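# Push the loose cube into the empty corner of a square

## Task

Bring the stray cube into the vacant corner so that all four cubes form a snug square, with the moved cube's faces pressed flat against both adjacent cubes, and it must stay that way with the robot no longer holding or pushing it.

## Robot and tools

Robot and frame. Two arms, left_arm and right_arm, stand on opposite sides of the table. left_arm's base is on the +y side. The names do not refer to sides of any camera image. Every number below uses one scene frame: origin at the table centre, +z up, table surface at z = +0.020 m. Positions are in metres. Orientations are quaternions written qw, qx, qy, qz, with w first. Each gripper's fingers point along its own +x axis and spread along its y axis. The reported end_effector_position is the point between the finger pads, about 3 to 4 cm short of the fingertips. Reported hand positions can be a little off, more so at long reach.

The row format. Every command that moves the arms uses one row of 16 numbers covering both arms: left_arm x, y, z, qw, qx, qy, qz, opening, then right_arm in the same eight-number order. Send all 16 even when only one arm should move. x, y, z and the quaternion are an absolute gripper pose in the scene frame, not an offset. Opening runs from -1 to +1: +1 is fully open (0.088 m), empty fingers touch at about -0.80, and anything lower closes no further. A full close takes at least about 0.5 s. To hold a part, command roughly 0.07 below its grip_measured; a smaller gap holds more gently. To keep an arm still, repeat the full pose from the last result before it stopped, plus the opening it should keep. To keep a gripper's orientation, resend the same quaternion you chose rather than the slightly drifted one reported.

execute_actions. Argument actions is a list holding zero or one item. An empty list only returns the current state. An item with rows (1 to 15 rows) and steps (1 to 15, default 15) runs that many control steps of 1/30 s each, one row per step, with the last row repeated if rows run out. An item with only steps (up to 300) is a pause, counted from the previous result, so your reply time uses part of it. Optional pictures (true/false) decides whether camera images come back. A call is rejected, and nothing is sent, if any target lies more than 0.6 m from that arm's last reported position along any of the gripper's axes. On each step the commanded pose is clipped to within 70 mm and 16 degrees of the measured pose; when the action ends, the arm carries on only to that last clipped pose, so check the result and send the remainder.

move. Argument target is one 16-number row as above (absolute poses). Optional speed is the path's top speed in m/s, 0.002 to 0.5, default 0.25; rotation is capped at twice that value in rad/s. Both grippers travel straight lines that finish together, lasting 0.5 to 10 s; longer paths are cut off at 10 s. Openings are applied at the start. Paths ignore obstacles and the other arm, and grippers may lag, wander or overshoot the speed, especially with a straightened arm. Faster contact and targets placed deeper past a surface press harder. The result adds a move: line with the ending (done, off_target, moving, held, fault) and any limits (paced means the sent pose was clipped; held means a check blocked some steps, after which the arm may suddenly speed up), and each gripper's remaining distance from its target.

wait. Argument seconds, 0 to 10. Nothing new is sent; the arms finish toward their last clipped pose and fingers keep moving.

zoom_image. Arguments camera (one of cam_head_left, cam_head_right, cam_high, cam_low, cam_left_wrist, cam_right_wrist) and region [x0, y0, x1, y1] in pixels of that camera's latest image, top-left at (0, 0), no larger than 504 by 504. All cameras are 504x504.

finished_scene. Argument scene is the number of the current scene. It ends that scene for good and reports whether the goal was met. Check first that the cube sits flush and stays put once released. Answering without any tool call ends the whole run.

Reading results. The state line shows each gripper's position, quaternion and linear and angular velocities. grip_measured is finger opening on the command scale (may be off by about 1 mm, and reads up to about 0.061 too narrow while squeezing hard). grip_effort_n is motor effort in newtons, negative when closing; it stays nonzero at rest due to friction, and n/a means no reading. A pose unreachable line names an arm whose command the clearance check altered or stopped; HELD marks steps where your row was not fully sent. Hand target shows where the controller is currently steering each gripper. MOTOR HOT warns from 50 °C; an OVER-TEMPERATURE FAULT at 95 °C halts the arm, and if it does not cool it goes limp. A torque fault freezes that arm for 10 s and drops the rest of the call.

Limits. Joint ranges (rad): waist -3.054 to 3.054, shoulder 0.000 to 3.142, elbow 0.000 to 2.356, wrist pitch -1.571 to 1.571, wrist yaw -1.571 to 1.571, wrist roll -3.142 to 3.142. Load limits (N m): waist 18, shoulder 22.3, elbow 22.2, wrist pitch 5.86, wrist yaw 5.84, wrist roll 5.48, including held weight. Friction can leave a gripper short of target or slightly tilted, and tiny moves may not happen; verify and correct orientation after moves.

Avoid: knocking or dropping anything off the table, letting the arms collide or shove each other, hard impacts or forceful pushes on cubes, overloading joints, and holding loads long enough to overheat motors. A held part may be jerked briefly at random, so grip firmly. Move smoothly and economically.

Each tool is called as name(argument=value, ...), one argument or row to a line, values as JSON.

## Session

execute_actions(
  actions=[],
)

Scene clock: 0.00 s of 5100.00 s.
left_arm: end_effector_position=(-0.0372, +0.1867, +0.4211) grip_measured=+0.846 grip_effort_n=n/a end_effector_quat_wxyz=(+0.646, -0.016, -0.019, -0.763) end_effector_velocity=(+0.000, -0.001, -0.001) end_effector_angular_velocity=(+0.006, -0.008, +0.005) | right_arm: end_effector_position=(+0.1242, -0.2589, +0.2295) grip_measured=+0.851 grip_effort_n=n/a end_effector_quat_wxyz=(+0.354, -0.661, +0.038, +0.660) end_effector_velocity=(-0.002, -0.001, -0.000) end_effector_angular_velocity=(+0.000, +0.007, +0.007)
Joint positions: left_arm=[0.003 0.842 0.649 0.241 0.001 0.008 0.08 ] | right_arm=[-0.669  1.763  1.509 -0.945 -0.262 -1.871  0.081]
Joint velocities: left_arm=[-0.002  0.002  0.002 -0.007 -0.007  0.007 -0.   ] | right_arm=[-0.002 -0.002 -0.002 -0.007 -0.007 -0.007  0.   ]
Heat: left arm: hottest shoulder 24 °C (+0.0 °C/min); right arm: hottest wrist pitch 23 °C (+0.0 °C/min).
Hand target (left_arm): -0.037, +0.187, +0.421; +0.646, -0.016, -0.019, -0.763
Hand target (right_arm): +0.124, -0.259, +0.229; -0.354, +0.661, -0.038, -0.660

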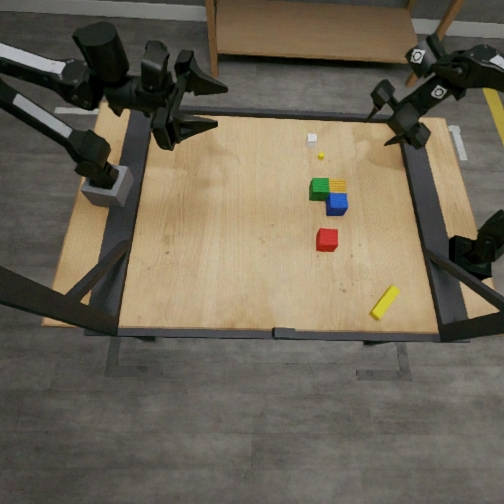

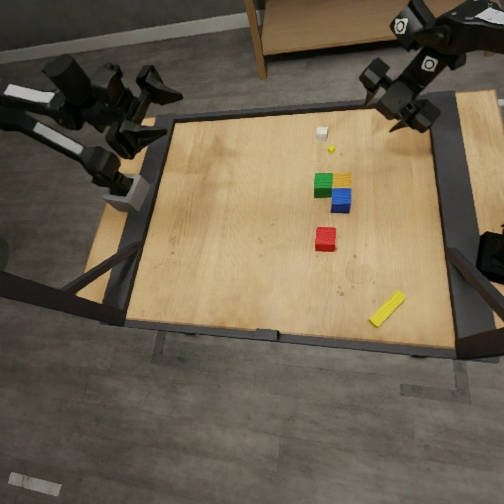

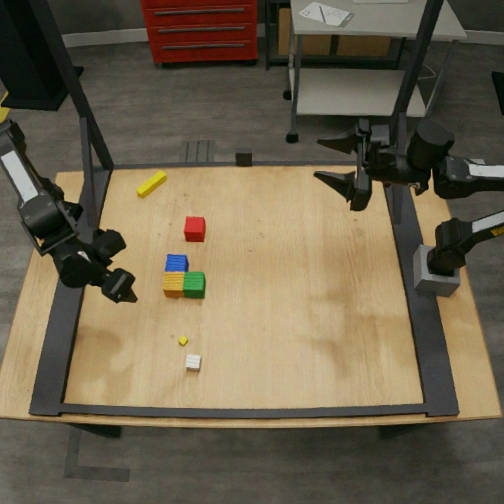

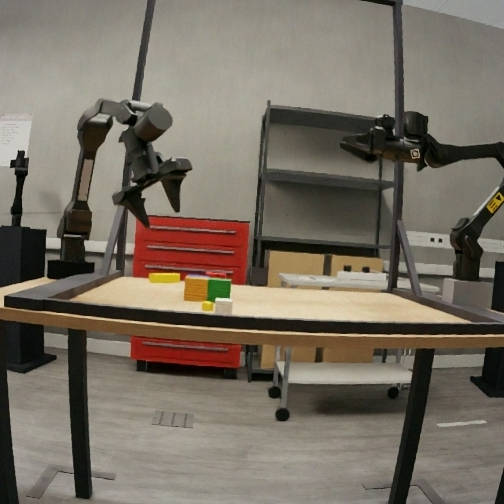

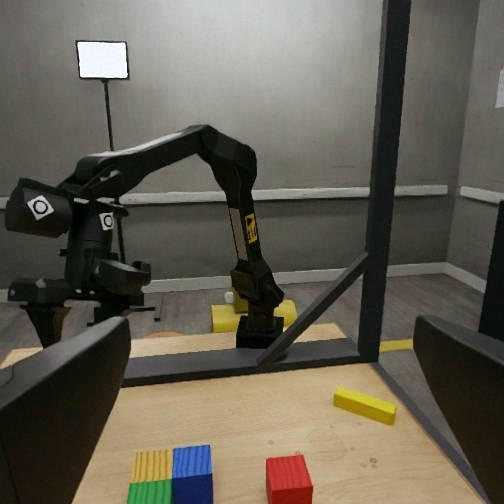

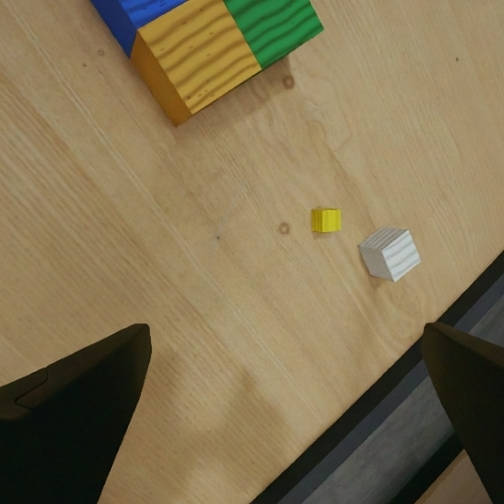

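zoom_image(
  camera="cam_high",
  region=[120, 190, 260, 330],
)

zoom_image(
  camera="cam_head_left",
  region=[270, 150, 390, 270],
)

Region (120, 190, 260, 330) of cam_high's 504x504 image, scaled by 3.600, with more detail than that image has.

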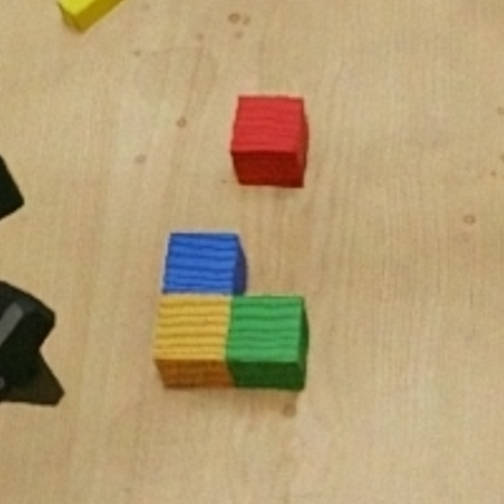

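Region (270, 150, 390, 270) of cam_head_left's 504x504 image, scaled by 4.200, with more detail than that image has.

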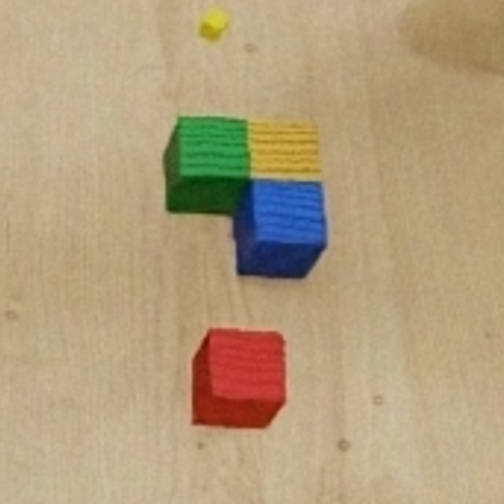

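move(
  target=[-0.0372,0.1867,0.4211,0.646,-0.016,-0.019,-0.763,1, -0.1,-0.2,0.22,0.5,-0.5,0.5,0.5,1],
  speed=0.3,
)

Scene clock: 25.70 s of 5100.00 s.
left_arm: end_effector_position=(-0.0372, +0.1867, +0.4212) grip_measured=+1.000 grip_effort_n=16.0 end_effector_quat_wxyz=(+0.646, -0.016, -0.019, -0.763) end_effector_velocity=(-0.001, +0.002, +0.002) end_effector_angular_velocity=(-0.001, +0.008, -0.000) | right_arm: end_effector_position=(-0.0985, -0.2038, +0.2209) grip_measured=+1.000 grip_effort_n=17.9 end_effector_quat_wxyz=(+0.500, -0.503, +0.499, +0.498) end_effector_velocity=(-0.004, -0.000, +0.001) end_effector_angular_velocity=(+0.002, +0.022, +0.010)
Joint positions: left_arm=[0.003 0.842 0.649 0.242 0.001 0.008 0.088] | right_arm=[ 0.038  1.813  1.615 -1.376  0.007 -0.222  0.088]
Joint velocities: left_arm=[-0.007 -0.007  0.002 -0.007 -0.007 -0.007  0.   ] | right_arm=[ 0.002 -0.002  0.002 -0.007 -0.022 -0.007  0.   ]
Heat: left arm: hottest elbow 25 °C (+2.3 °C/min); right arm: hottest shoulder 25 °C (+4.7 °C/min).
Hand target (left_arm): -0.037, +0.187, +0.421; +0.646, -0.016, -0.019, -0.763
Hand target (right_arm): -0.099, -0.201, +0.220; +0.500, -0.501, +0.502, +0.497
Off the commanded pose (left_arm): 0.000 m, 0 deg.
Off the commanded pose (right_arm): 0.004 m, 0 deg.
After step 90, 20.43 s passed at rest.
move: done

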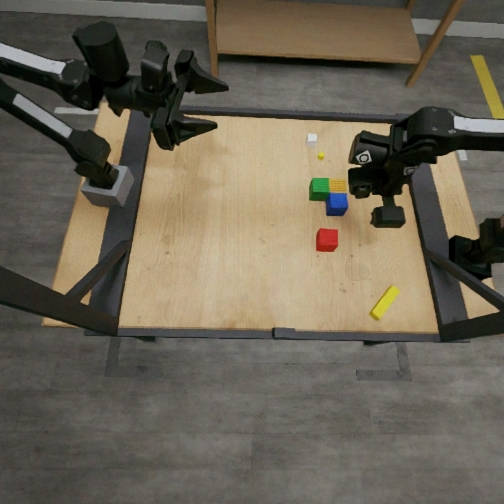

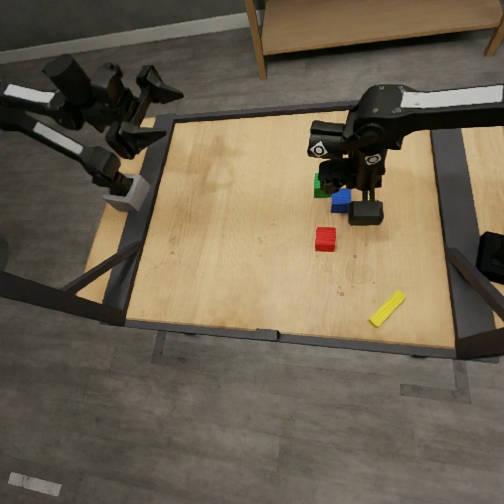

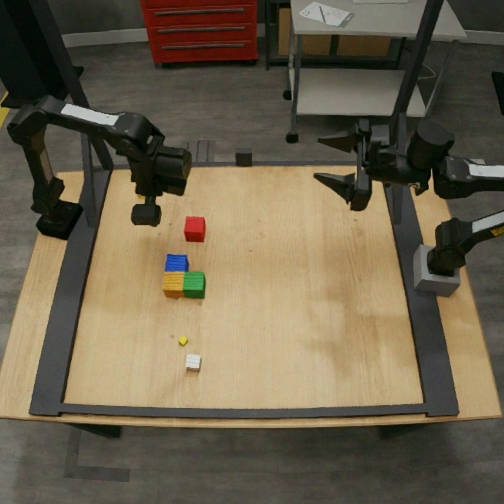

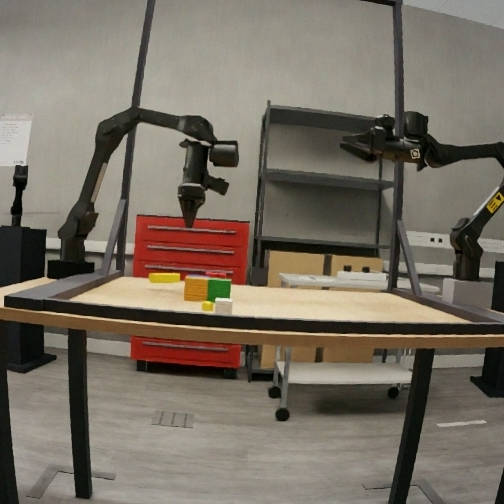

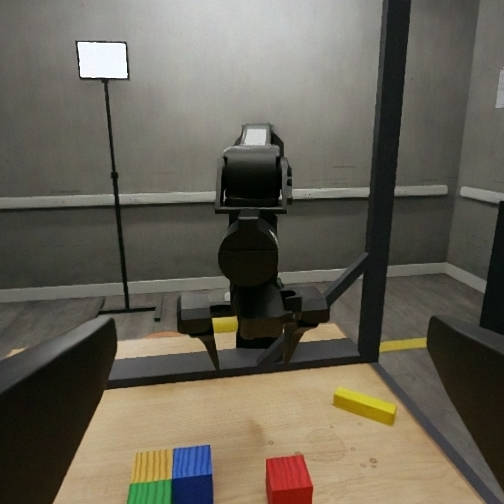

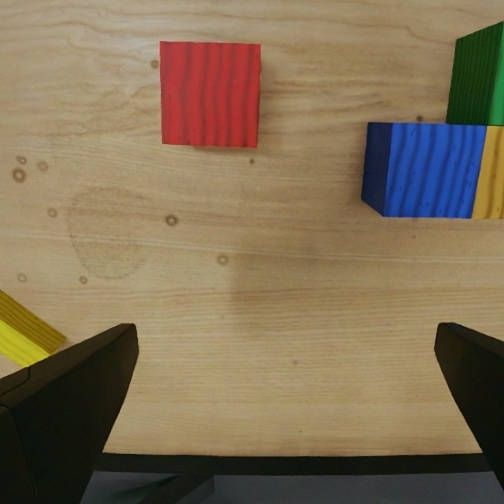

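move(
  target=[-0.0372,0.1867,0.4211,0.646,-0.016,-0.019,-0.763,1, -0.129,-0.136,0.125,0.5,-0.5,0.5,0.5,1],
  speed=0.2,
)

Scene clock: 46.83 s of 5100.00 s.
left_arm: end_effector_position=(-0.0372, +0.1867, +0.4212) grip_measured=+1.000 grip_effort_n=16.5 end_effector_quat_wxyz=(+0.646, -0.016, -0.019, -0.763) end_effector_velocity=(+0.000, +0.000, -0.005) end_effector_angular_velocity=(+0.023, +0.004, +0.005) | right_arm: end_effector_position=(-0.1284, -0.1386, +0.1264) grip_measured=+1.000 grip_effort_n=17.4 end_effector_quat_wxyz=(+0.499, -0.503, +0.499, +0.500) end_effector_velocity=(-0.003, -0.002, +0.000) end_effector_angular_velocity=(-0.005, +0.023, +0.019)
Joint positions: left_arm=[0.003 0.842 0.649 0.242 0.001 0.008 0.088] | right_arm=[ 0.147  2.083  1.612 -1.103  0.004 -0.115  0.088]
Joint velocities: left_arm=[-0.002 -0.002 -0.002 -0.022 -0.007 -0.007  0.   ] | right_arm=[-0.002 -0.002 -0.002 -0.007 -0.022 -0.022  0.   ]
Heat: left arm: hottest elbow 27 °C (+3.8 °C/min); right arm: hottest shoulder 26 °C (+3.8 °C/min).
Hand target (left_arm): -0.037, +0.187, +0.421; +0.646, -0.016, -0.019, -0.763
Hand target (right_arm): -0.129, -0.136, +0.125; +0.500, -0.500, +0.500, +0.500
Off the commanded pose (left_arm): 0.000 m, 0 deg.
Off the commanded pose (right_arm): 0.003 m, 0 deg.
After step 90, 16.97 s passed at rest.
move: done

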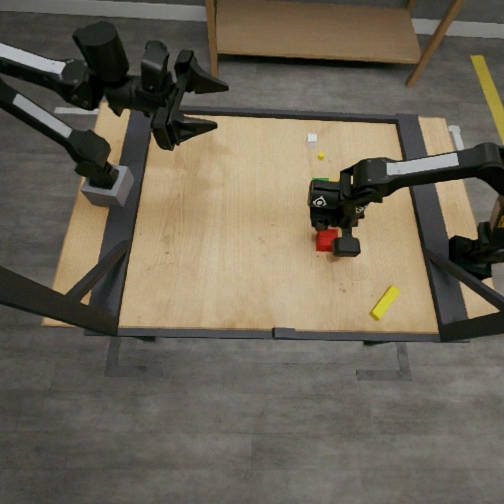

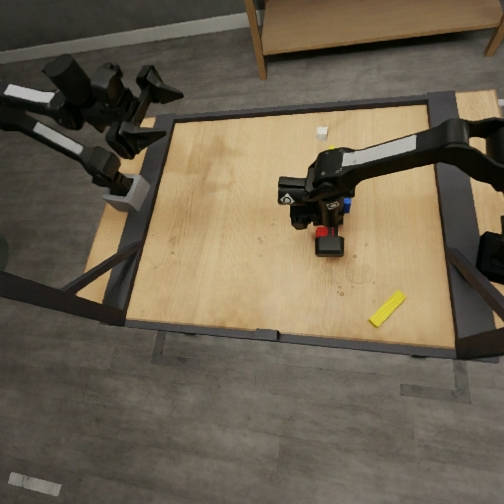

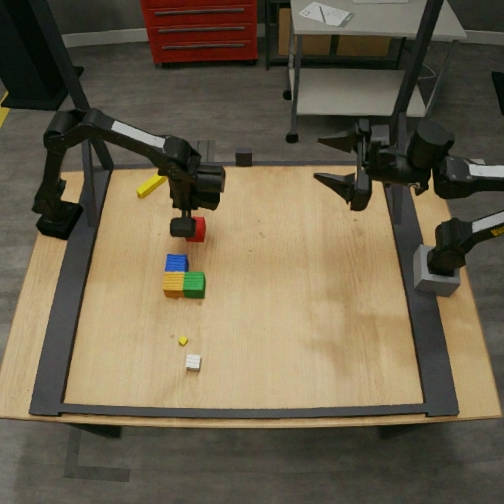

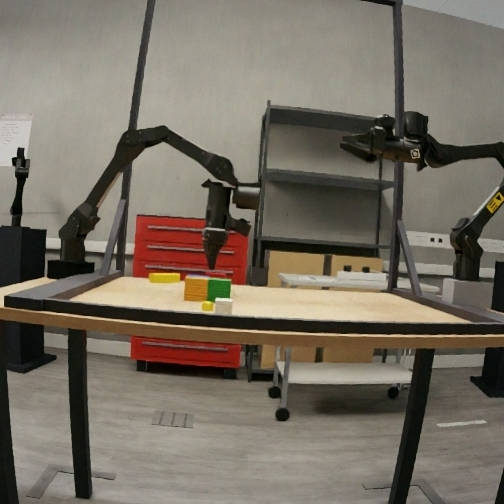

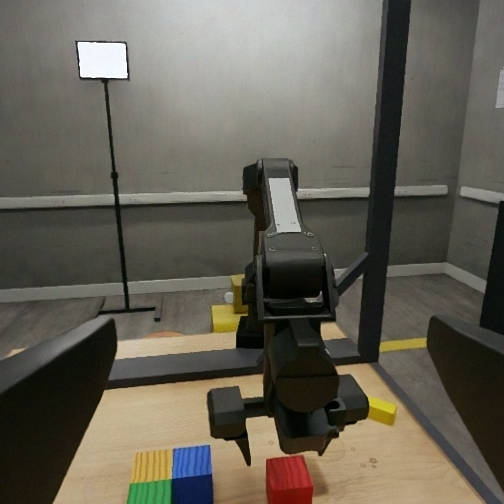

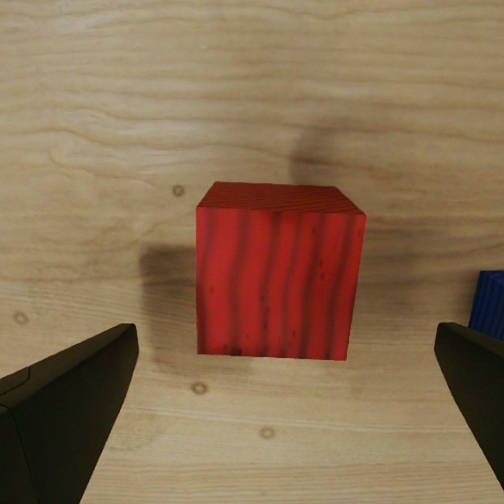

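move(
  target=[-0.0372,0.1867,0.4211,0.646,-0.016,-0.019,-0.763,1, -0.131,-0.129,0.07,0.5,-0.5,0.5,0.5,1],
  speed=0.1,
)

Scene clock: 52.10 s of 5100.00 s.
left_arm: end_effector_position=(-0.0372, +0.1867, +0.4212) grip_measured=+1.000 grip_effort_n=16.5 end_effector_quat_wxyz=(+0.646, -0.016, -0.019, -0.763) end_effector_velocity=(+0.000, +0.000, -0.008) end_effector_angular_velocity=(+0.028, +0.003, +0.005) | right_arm: end_effector_position=(-0.1291, -0.1271, +0.0755) grip_measured=+1.000 grip_effort_n=17.4 end_effector_quat_wxyz=(+0.504, -0.499, +0.495, +0.503) end_effector_velocity=(+0.000, -0.001, +0.002) end_effector_angular_velocity=(-0.003, -0.007, +0.010)
Joint positions: left_arm=[0.003 0.842 0.649 0.242 0.001 0.008 0.088] | right_arm=[ 0.152  2.173  1.542 -0.927  0.004 -0.108  0.088]
Joint velocities: left_arm=[-0.002 -0.002 -0.007 -0.022 -0.007 -0.007  0.   ] | right_arm=[ 0.002 -0.002  0.002 -0.007  0.007 -0.007  0.   ]
Heat: left arm: hottest elbow 27 °C (+3.5 °C/min); right arm: hottest shoulder 26 °C (+3.5 °C/min).
Hand target (left_arm): -0.037, +0.187, +0.421; +0.646, -0.016, -0.019, -0.763
Hand target (right_arm): -0.131, -0.129, +0.070; +0.500, -0.500, +0.500, +0.500
Off the commanded pose (left_arm): 0.000 m, 0 deg.
Off the commanded pose (right_arm): 0.006 m, 1 deg.
After step 90, 1.30 s passed at rest.
move: done

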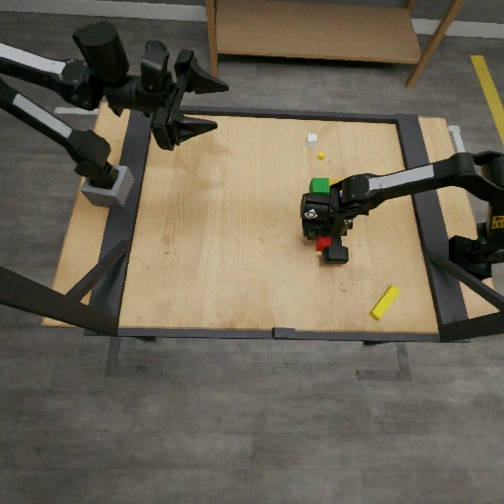

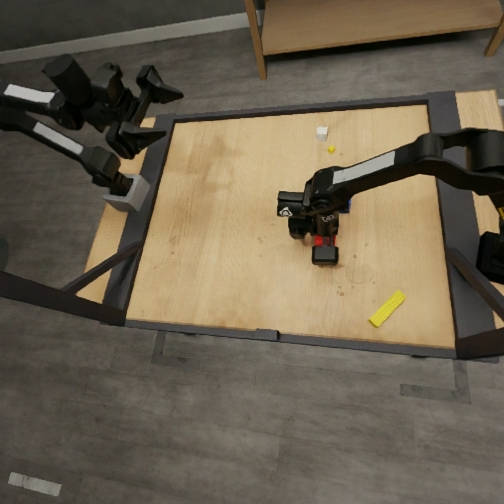

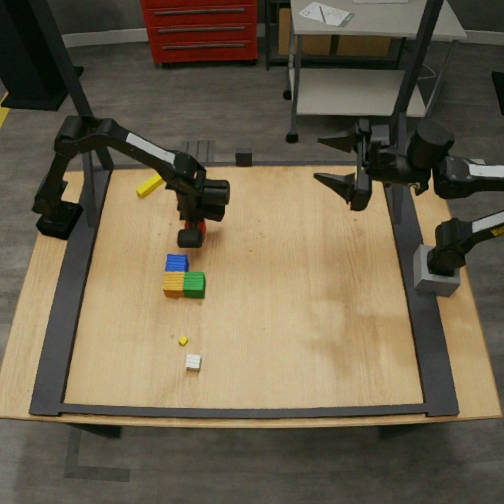

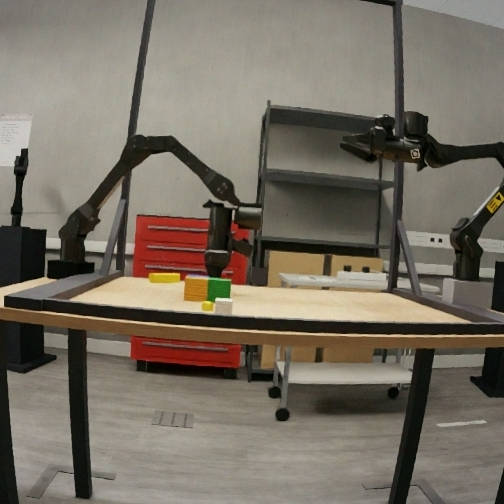

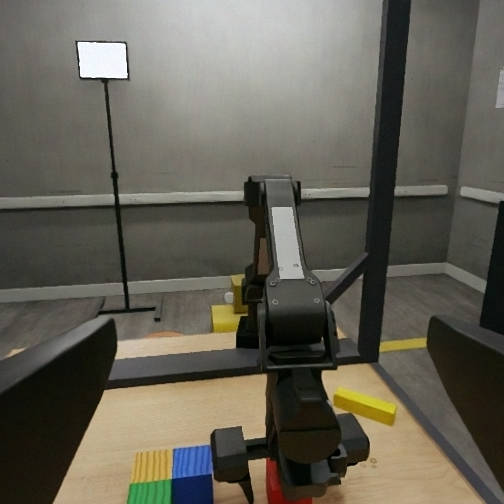

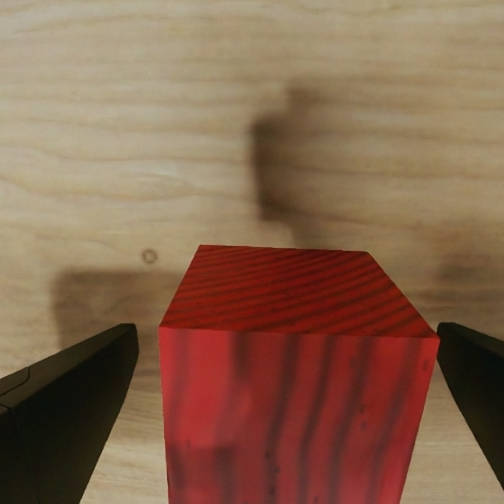

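move(
  target=[-0.0372,0.1867,0.4211,0.646,-0.016,-0.019,-0.763,1, -0.131,-0.129,0.07,0.5,-0.5,0.5,0.5,0.12],
  speed=0.1,
)

Scene clock: 57.13 s of 5100.00 s.
left_arm: end_effector_position=(-0.0372, +0.1867, +0.4212) grip_measured=+1.000 grip_effort_n=16.0 end_effector_quat_wxyz=(+0.646, -0.016, -0.019, -0.763) end_effector_velocity=(+0.001, +0.000, -0.005) end_effector_angular_velocity=(+0.023, +0.005, +0.014) | right_arm: end_effector_position=(-0.1294, -0.1269, +0.0755) grip_measured=+0.182 grip_effort_n=-83.5 end_effector_quat_wxyz=(+0.504, -0.498, +0.495, +0.503) end_effector_velocity=(-0.000, -0.002, +0.000) end_effector_angular_velocity=(-0.006, +0.008, -0.010)
Joint positions: left_arm=[0.003 0.842 0.649 0.242 0.001 0.008 0.088] | right_arm=[ 0.152  2.173  1.542 -0.926  0.003 -0.108  0.048]
Joint velocities: left_arm=[-0.007 -0.002 -0.002 -0.022 -0.022 -0.007  0.   ] | right_arm=[-0.002 -0.002 -0.002 -0.007 -0.007  0.007 -0.   ]
Heat: left arm: hottest elbow 28 °C (+4.2 °C/min); right arm: hottest shoulder 27 °C (+4.2 °C/min).
Hand target (left_arm): -0.037, +0.187, +0.421; +0.646, -0.016, -0.019, -0.763
Hand target (right_arm): -0.131, -0.129, +0.070; +0.500, -0.500, +0.500, +0.500
Off the commanded pose (left_arm): 0.000 m, 0 deg.
Off the commanded pose (right_arm): 0.006 m, 1 deg.
After step 90, 1.33 s passed at rest.
move: done

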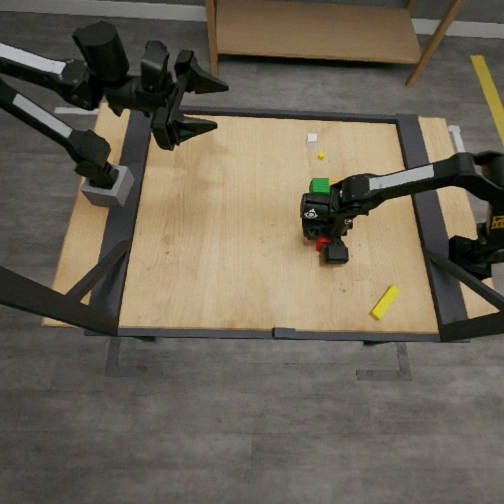

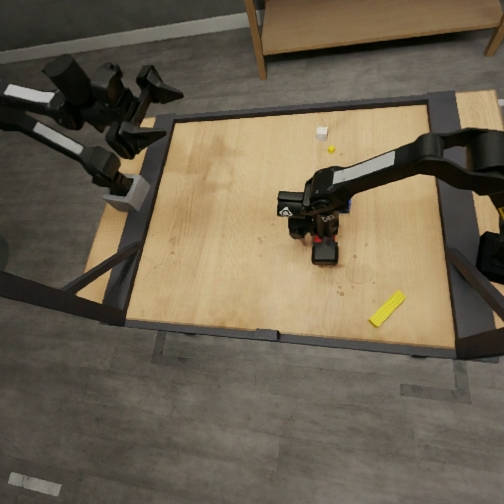

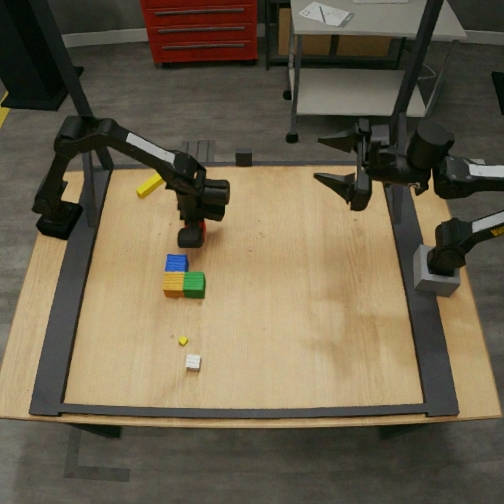

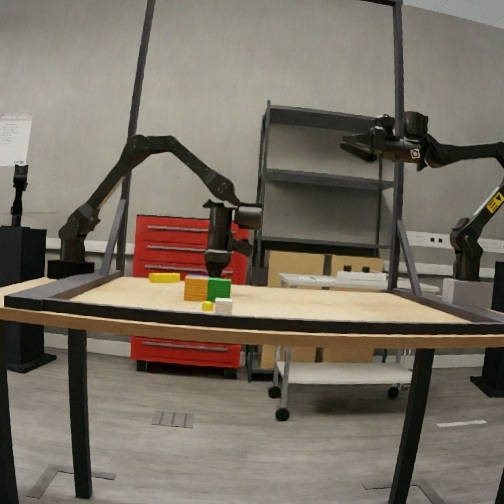

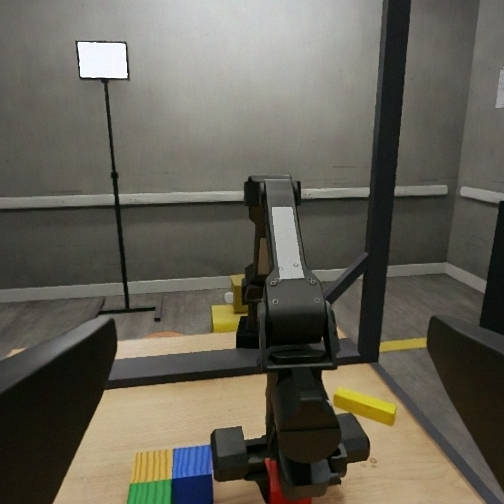

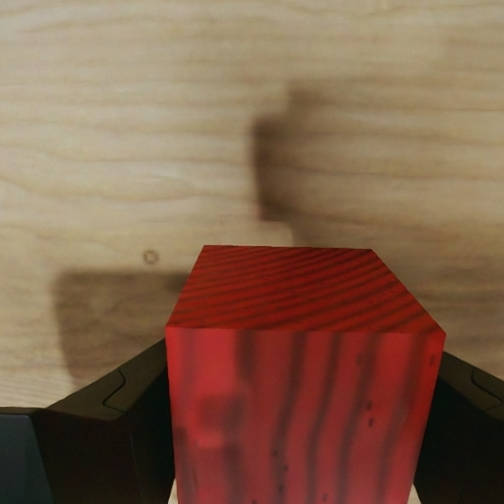

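move(
  target=[-0.0372,0.1867,0.4211,0.646,-0.016,-0.019,-0.763,1, -0.115,-0.105,0.095,0.5,-0.5,0.5,0.5,0.12],
  speed=0.1,
)

move(
  target=[-0.0372,0.1867,0.4211,0.646,-0.016,-0.019,-0.763,1, -0.048,-0.105,0.088,0.5,-0.5,0.5,0.5,0.12],
  speed=0.1,
)

Scene clock: 63.47 s of 5100.00 s.
left_arm: end_effector_position=(-0.0372, +0.1867, +0.4212) grip_measured=+1.000 grip_effort_n=16.0 end_effector_quat_wxyz=(+0.646, -0.016, -0.019, -0.763) end_effector_velocity=(+0.000, +0.000, +0.000) end_effector_angular_velocity=(+0.006, +0.022, +0.004) | right_arm: end_effector_position=(-0.1155, -0.1073, +0.0963) grip_measured=+0.182 grip_effort_n=-83.5 end_effector_quat_wxyz=(+0.502, -0.500, +0.500, +0.498) end_effector_velocity=(-0.001, -0.005, -0.004) end_effector_angular_velocity=(-0.030, +0.011, -0.010)
Joint positions: left_arm=[0.003 0.842 0.649 0.242 0.001 0.008 0.088] | right_arm=[ 0.125  2.236  1.734 -1.068  0.003 -0.128  0.048]
Joint velocities: left_arm=[-0.002 -0.002  0.002 -0.007 -0.007 -0.022  0.   ] | right_arm=[-0.002  0.012  0.002 -0.022 -0.007  0.007 -0.   ]
Heat: left arm: hottest elbow 28 °C (+4.0 °C/min); right arm: hottest shoulder 27 °C (+4.0 °C/min).
Hand target (left_arm): -0.037, +0.187, +0.421; +0.646, -0.016, -0.019, -0.763
Hand target (right_arm): -0.115, -0.105, +0.095; +0.500, -0.500, +0.500, +0.500
Off the commanded pose (left_arm): 0.000 m, 0 deg.
Off the commanded pose (right_arm): 0.003 m, 0 deg.
After step 90, 2.57 s passed at rest.
move: done

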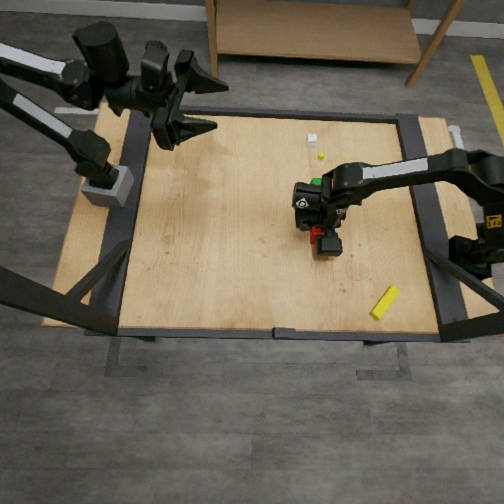

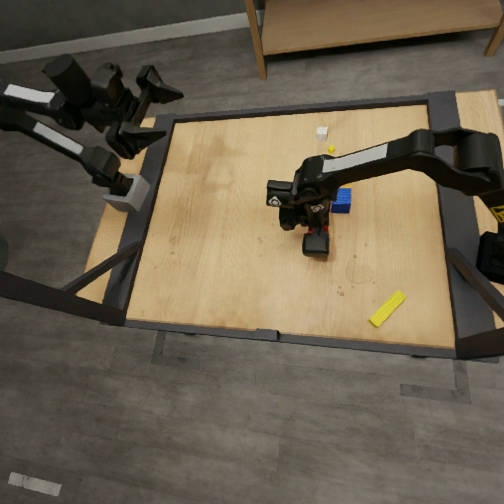

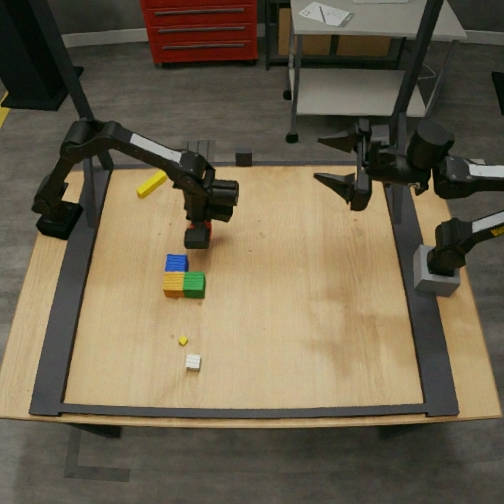

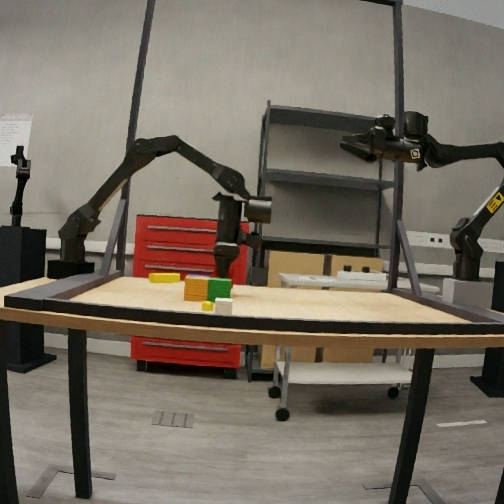

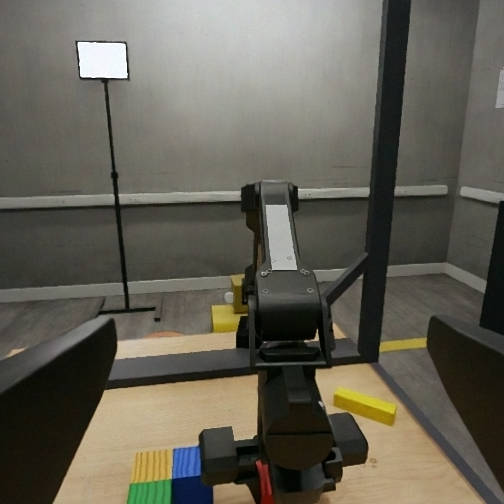

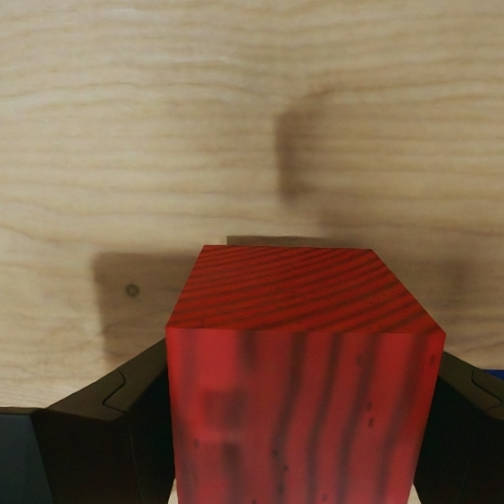

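Scene clock: 64.50 s of 5100.00 s.
left_arm: end_effector_position=(-0.0372, +0.1867, +0.4212) grip_measured=+1.000 grip_effort_n=16.5 end_effector_quat_wxyz=(+0.646, -0.016, -0.019, -0.763) end_effector_velocity=(+0.001, +0.001, -0.004) end_effector_angular_velocity=(+0.016, -0.010, +0.005) | right_arm: end_effector_position=(-0.0476, -0.1074, +0.0893) grip_measured=+0.182 grip_effort_n=-83.5 end_effector_quat_wxyz=(+0.503, -0.499, +0.501, +0.498) end_effector_velocity=(+0.002, +0.000, +0.003) end_effector_angular_velocity=(+0.004, +0.006, +0.029)
Joint positions: left_arm=[0.003 0.842 0.649 0.242 0.001 0.008 0.088] | right_arm=[-0.028  2.301  1.815 -1.084  0.002 -0.278  0.048]
Joint velocities: left_arm=[-0.002 -0.007 -0.002 -0.022 -0.007  0.007  0.   ] | right_arm=[-0.007 -0.002  0.007 -0.007 -0.007 -0.037  0.   ]
Heat: left arm: hottest elbow 28 °C (+4.0 °C/min); right arm: hottest shoulder 28 °C (+5.0 °C/min).
Hand target (left_arm): -0.037, +0.187, +0.421; +0.646, -0.016, -0.019, -0.763
Hand target (right_arm): -0.048, -0.105, +0.088; +0.500, -0.499, +0.500, +0.501
Off the commanded pose (left_arm): 0.000 m, 0 deg.
Off the commanded pose (right_arm): 0.003 m, 0 deg.
move: done

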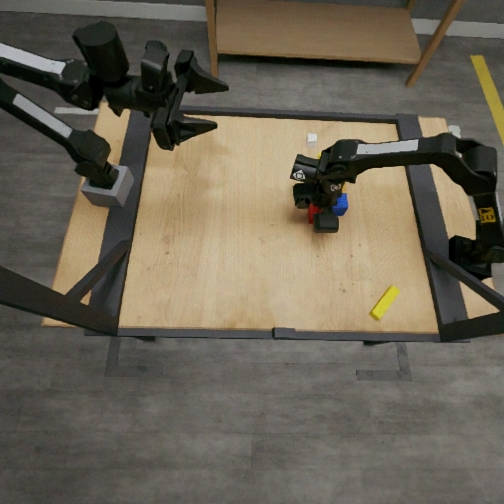

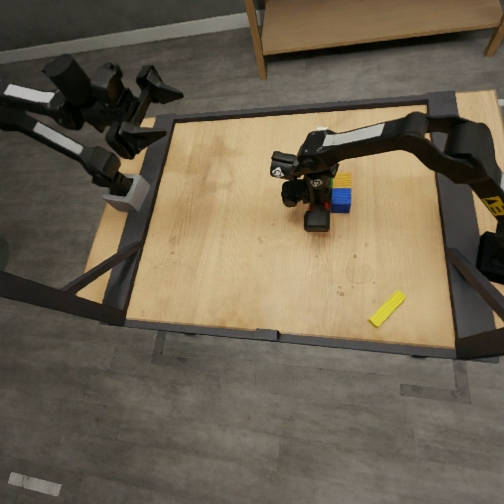

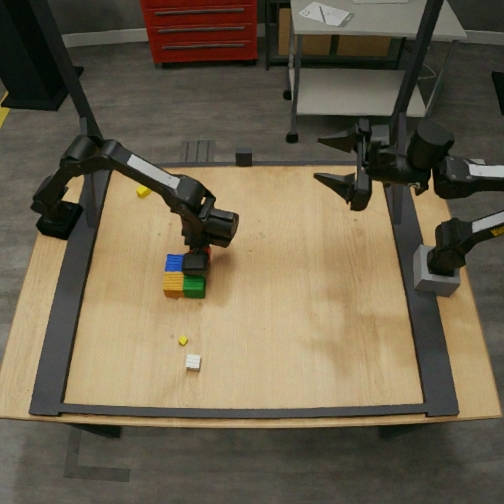

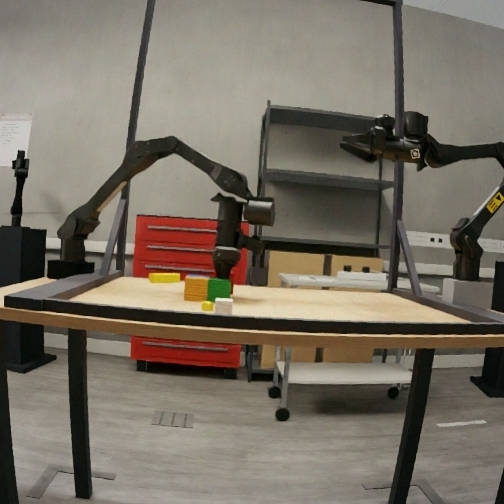

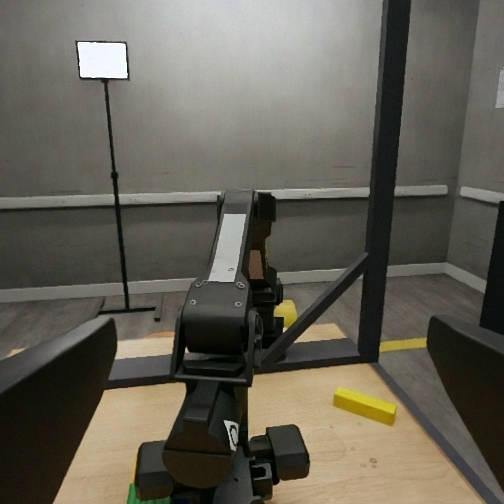

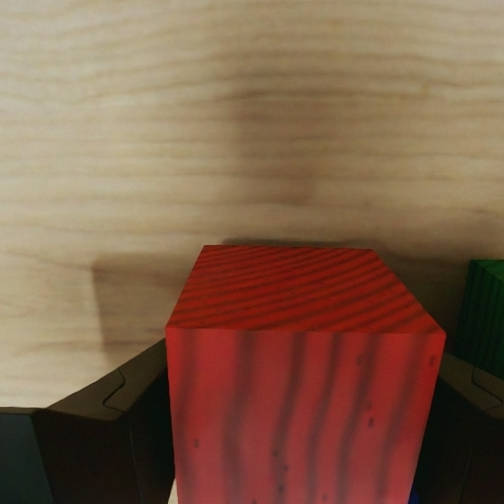

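move(
  target=[-0.0372,0.1867,0.4211,0.646,-0.016,-0.019,-0.763,1, -0.048,-0.109,0.073,0.5,-0.5,0.5,0.5,0.12],
  speed=0.03,
)

Scene clock: 68.43 s of 5100.00 s.
left_arm: end_effector_position=(-0.0372, +0.1867, +0.4212) grip_measured=+1.000 grip_effort_n=16.5 end_effector_quat_wxyz=(+0.646, -0.016, -0.019, -0.763) end_effector_velocity=(-0.000, -0.001, -0.009) end_effector_angular_velocity=(+0.032, +0.002, -0.005) | right_arm: end_effector_position=(-0.0475, -0.1070, +0.0786) grip_measured=+0.182 grip_effort_n=-83.5 end_effector_quat_wxyz=(+0.506, -0.497, +0.497, +0.500) end_effector_velocity=(-0.001, -0.003, -0.001) end_effector_angular_velocity=(-0.010, +0.011, -0.010)
Joint positions: left_arm=[0.003 0.842 0.649 0.242 0.001 0.008 0.088] | right_arm=[-0.028  2.304  1.776 -1.03   0.002 -0.282  0.048]
Joint velocities: left_arm=[ 0.002  0.002 -0.007 -0.022  0.007 -0.007  0.   ] | right_arm=[-0.002 -0.002 -0.007 -0.007 -0.007  0.007  0.   ]
Heat: left arm: hottest elbow 28 °C (+4.0 °C/min); right arm: hottest shoulder 28 °C (+5.0 °C/min).
Hand target (left_arm): -0.037, +0.187, +0.421; +0.646, -0.016, -0.019, -0.763
Hand target (right_arm): -0.048, -0.109, +0.073; +0.500, -0.500, +0.500, +0.500
Off the commanded pose (left_arm): 0.000 m, 0 deg.
Off the commanded pose (right_arm): 0.006 m, 1 deg.
After step 90, 0.10 s passed at rest.
move: done

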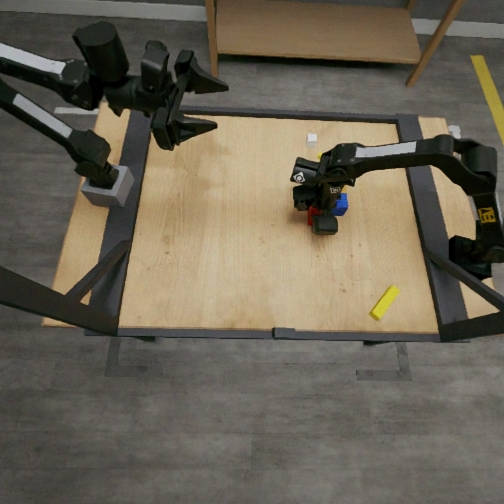

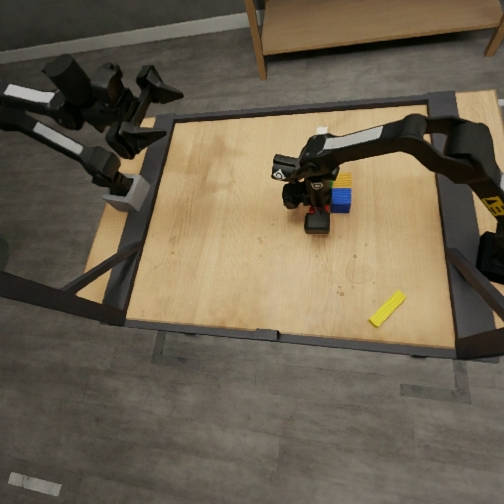

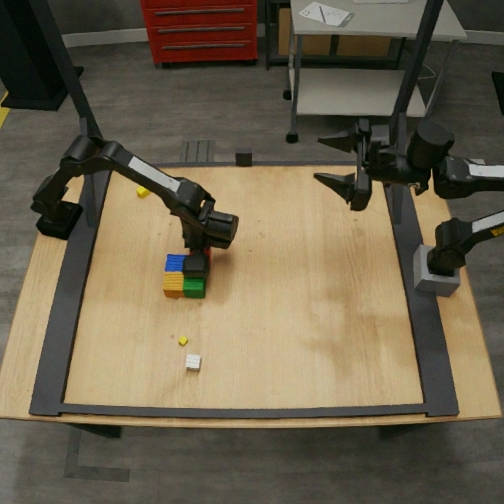

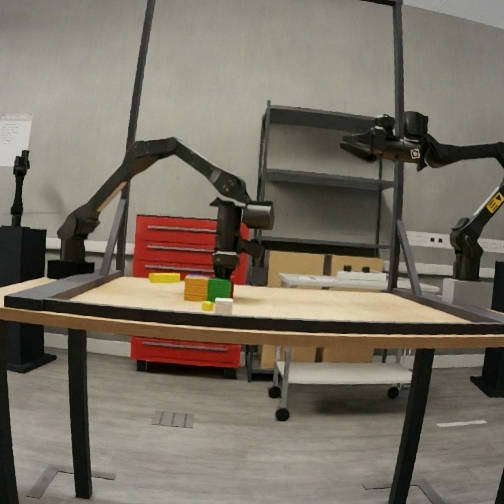

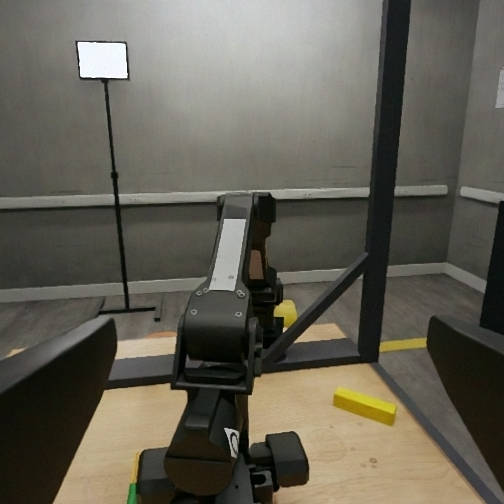

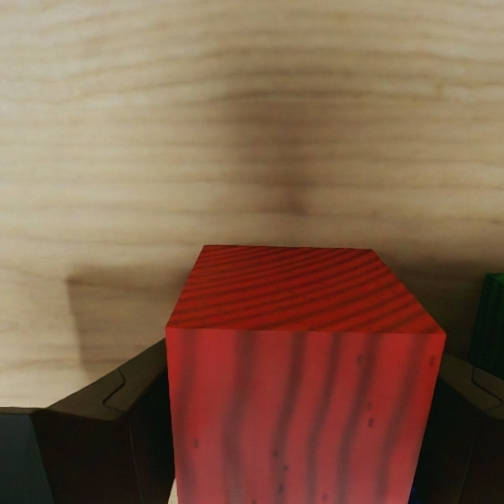

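move(
  target=[-0.0372,0.1867,0.4211,0.646,-0.016,-0.019,-0.763,1, -0.048,-0.114,0.0695,0.5,-0.5,0.5,0.5,0.12],
  speed=0.02,
)

Scene clock: 74.03 s of 5100.00 s.
left_arm: end_effector_position=(-0.0372, +0.1867, +0.4212) grip_measured=+1.000 grip_effort_n=16.0 end_effector_quat_wxyz=(+0.646, -0.016, -0.019, -0.763) end_effector_velocity=(+0.003, -0.000, -0.005) end_effector_angular_velocity=(+0.021, -0.010, +0.020) | right_arm: end_effector_position=(-0.0481, -0.1087, +0.0750) grip_measured=+0.182 grip_effort_n=-83.5 end_effector_quat_wxyz=(+0.507, -0.497, +0.495, +0.502) end_effector_velocity=(-0.001, -0.002, +0.000) end_effector_angular_velocity=(-0.005, +0.009, -0.010)
Joint positions: left_arm=[0.003 0.842 0.649 0.242 0.001 0.008 0.088] | right_arm=[-0.028  2.297  1.75  -1.005  0.002 -0.283  0.048]
Joint velocities: left_arm=[-0.002 -0.002 -0.002 -0.022 -0.022  0.007  0.   ] | right_arm=[-0.002 -0.002 -0.002 -0.007 -0.007  0.007 -0.   ]
Heat: left arm: hottest elbow 29 °C (+5.1 °C/min); right arm: hottest shoulder 29 °C (+5.1 °C/min).
Hand target (left_arm): -0.037, +0.187, +0.421; +0.646, -0.016, -0.019, -0.763
Hand target (right_arm): -0.048, -0.114, +0.070; +0.500, -0.500, +0.500, +0.500
Off the commanded pose (left_arm): 0.000 m, 0 deg.
Off the commanded pose (right_arm): 0.008 m, 1 deg.
After step 90, 1.80 s passed at rest.
move: done

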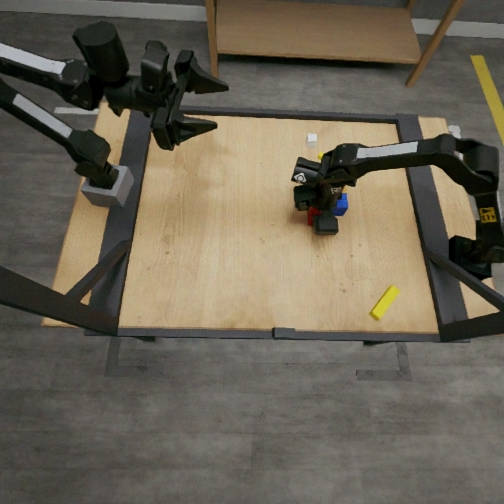

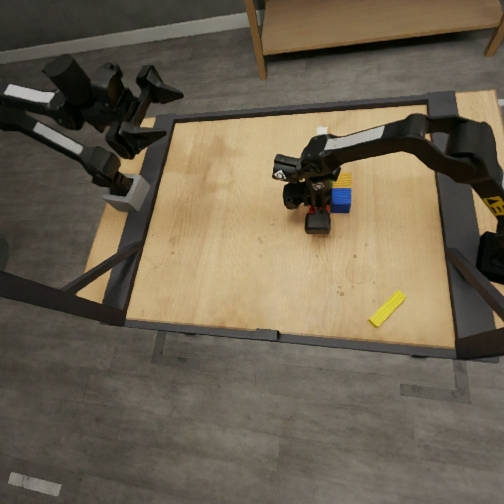

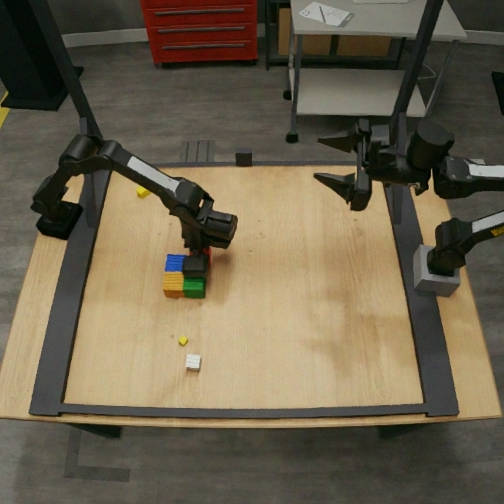

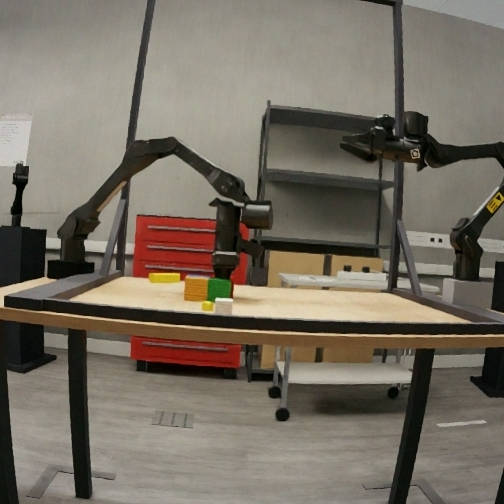

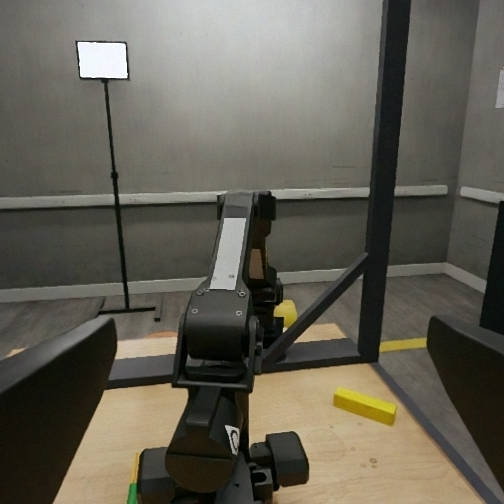

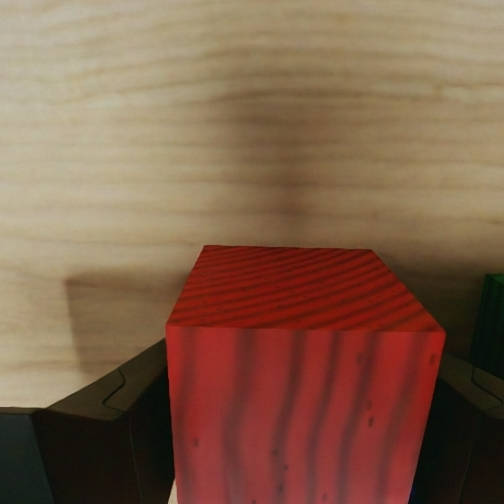

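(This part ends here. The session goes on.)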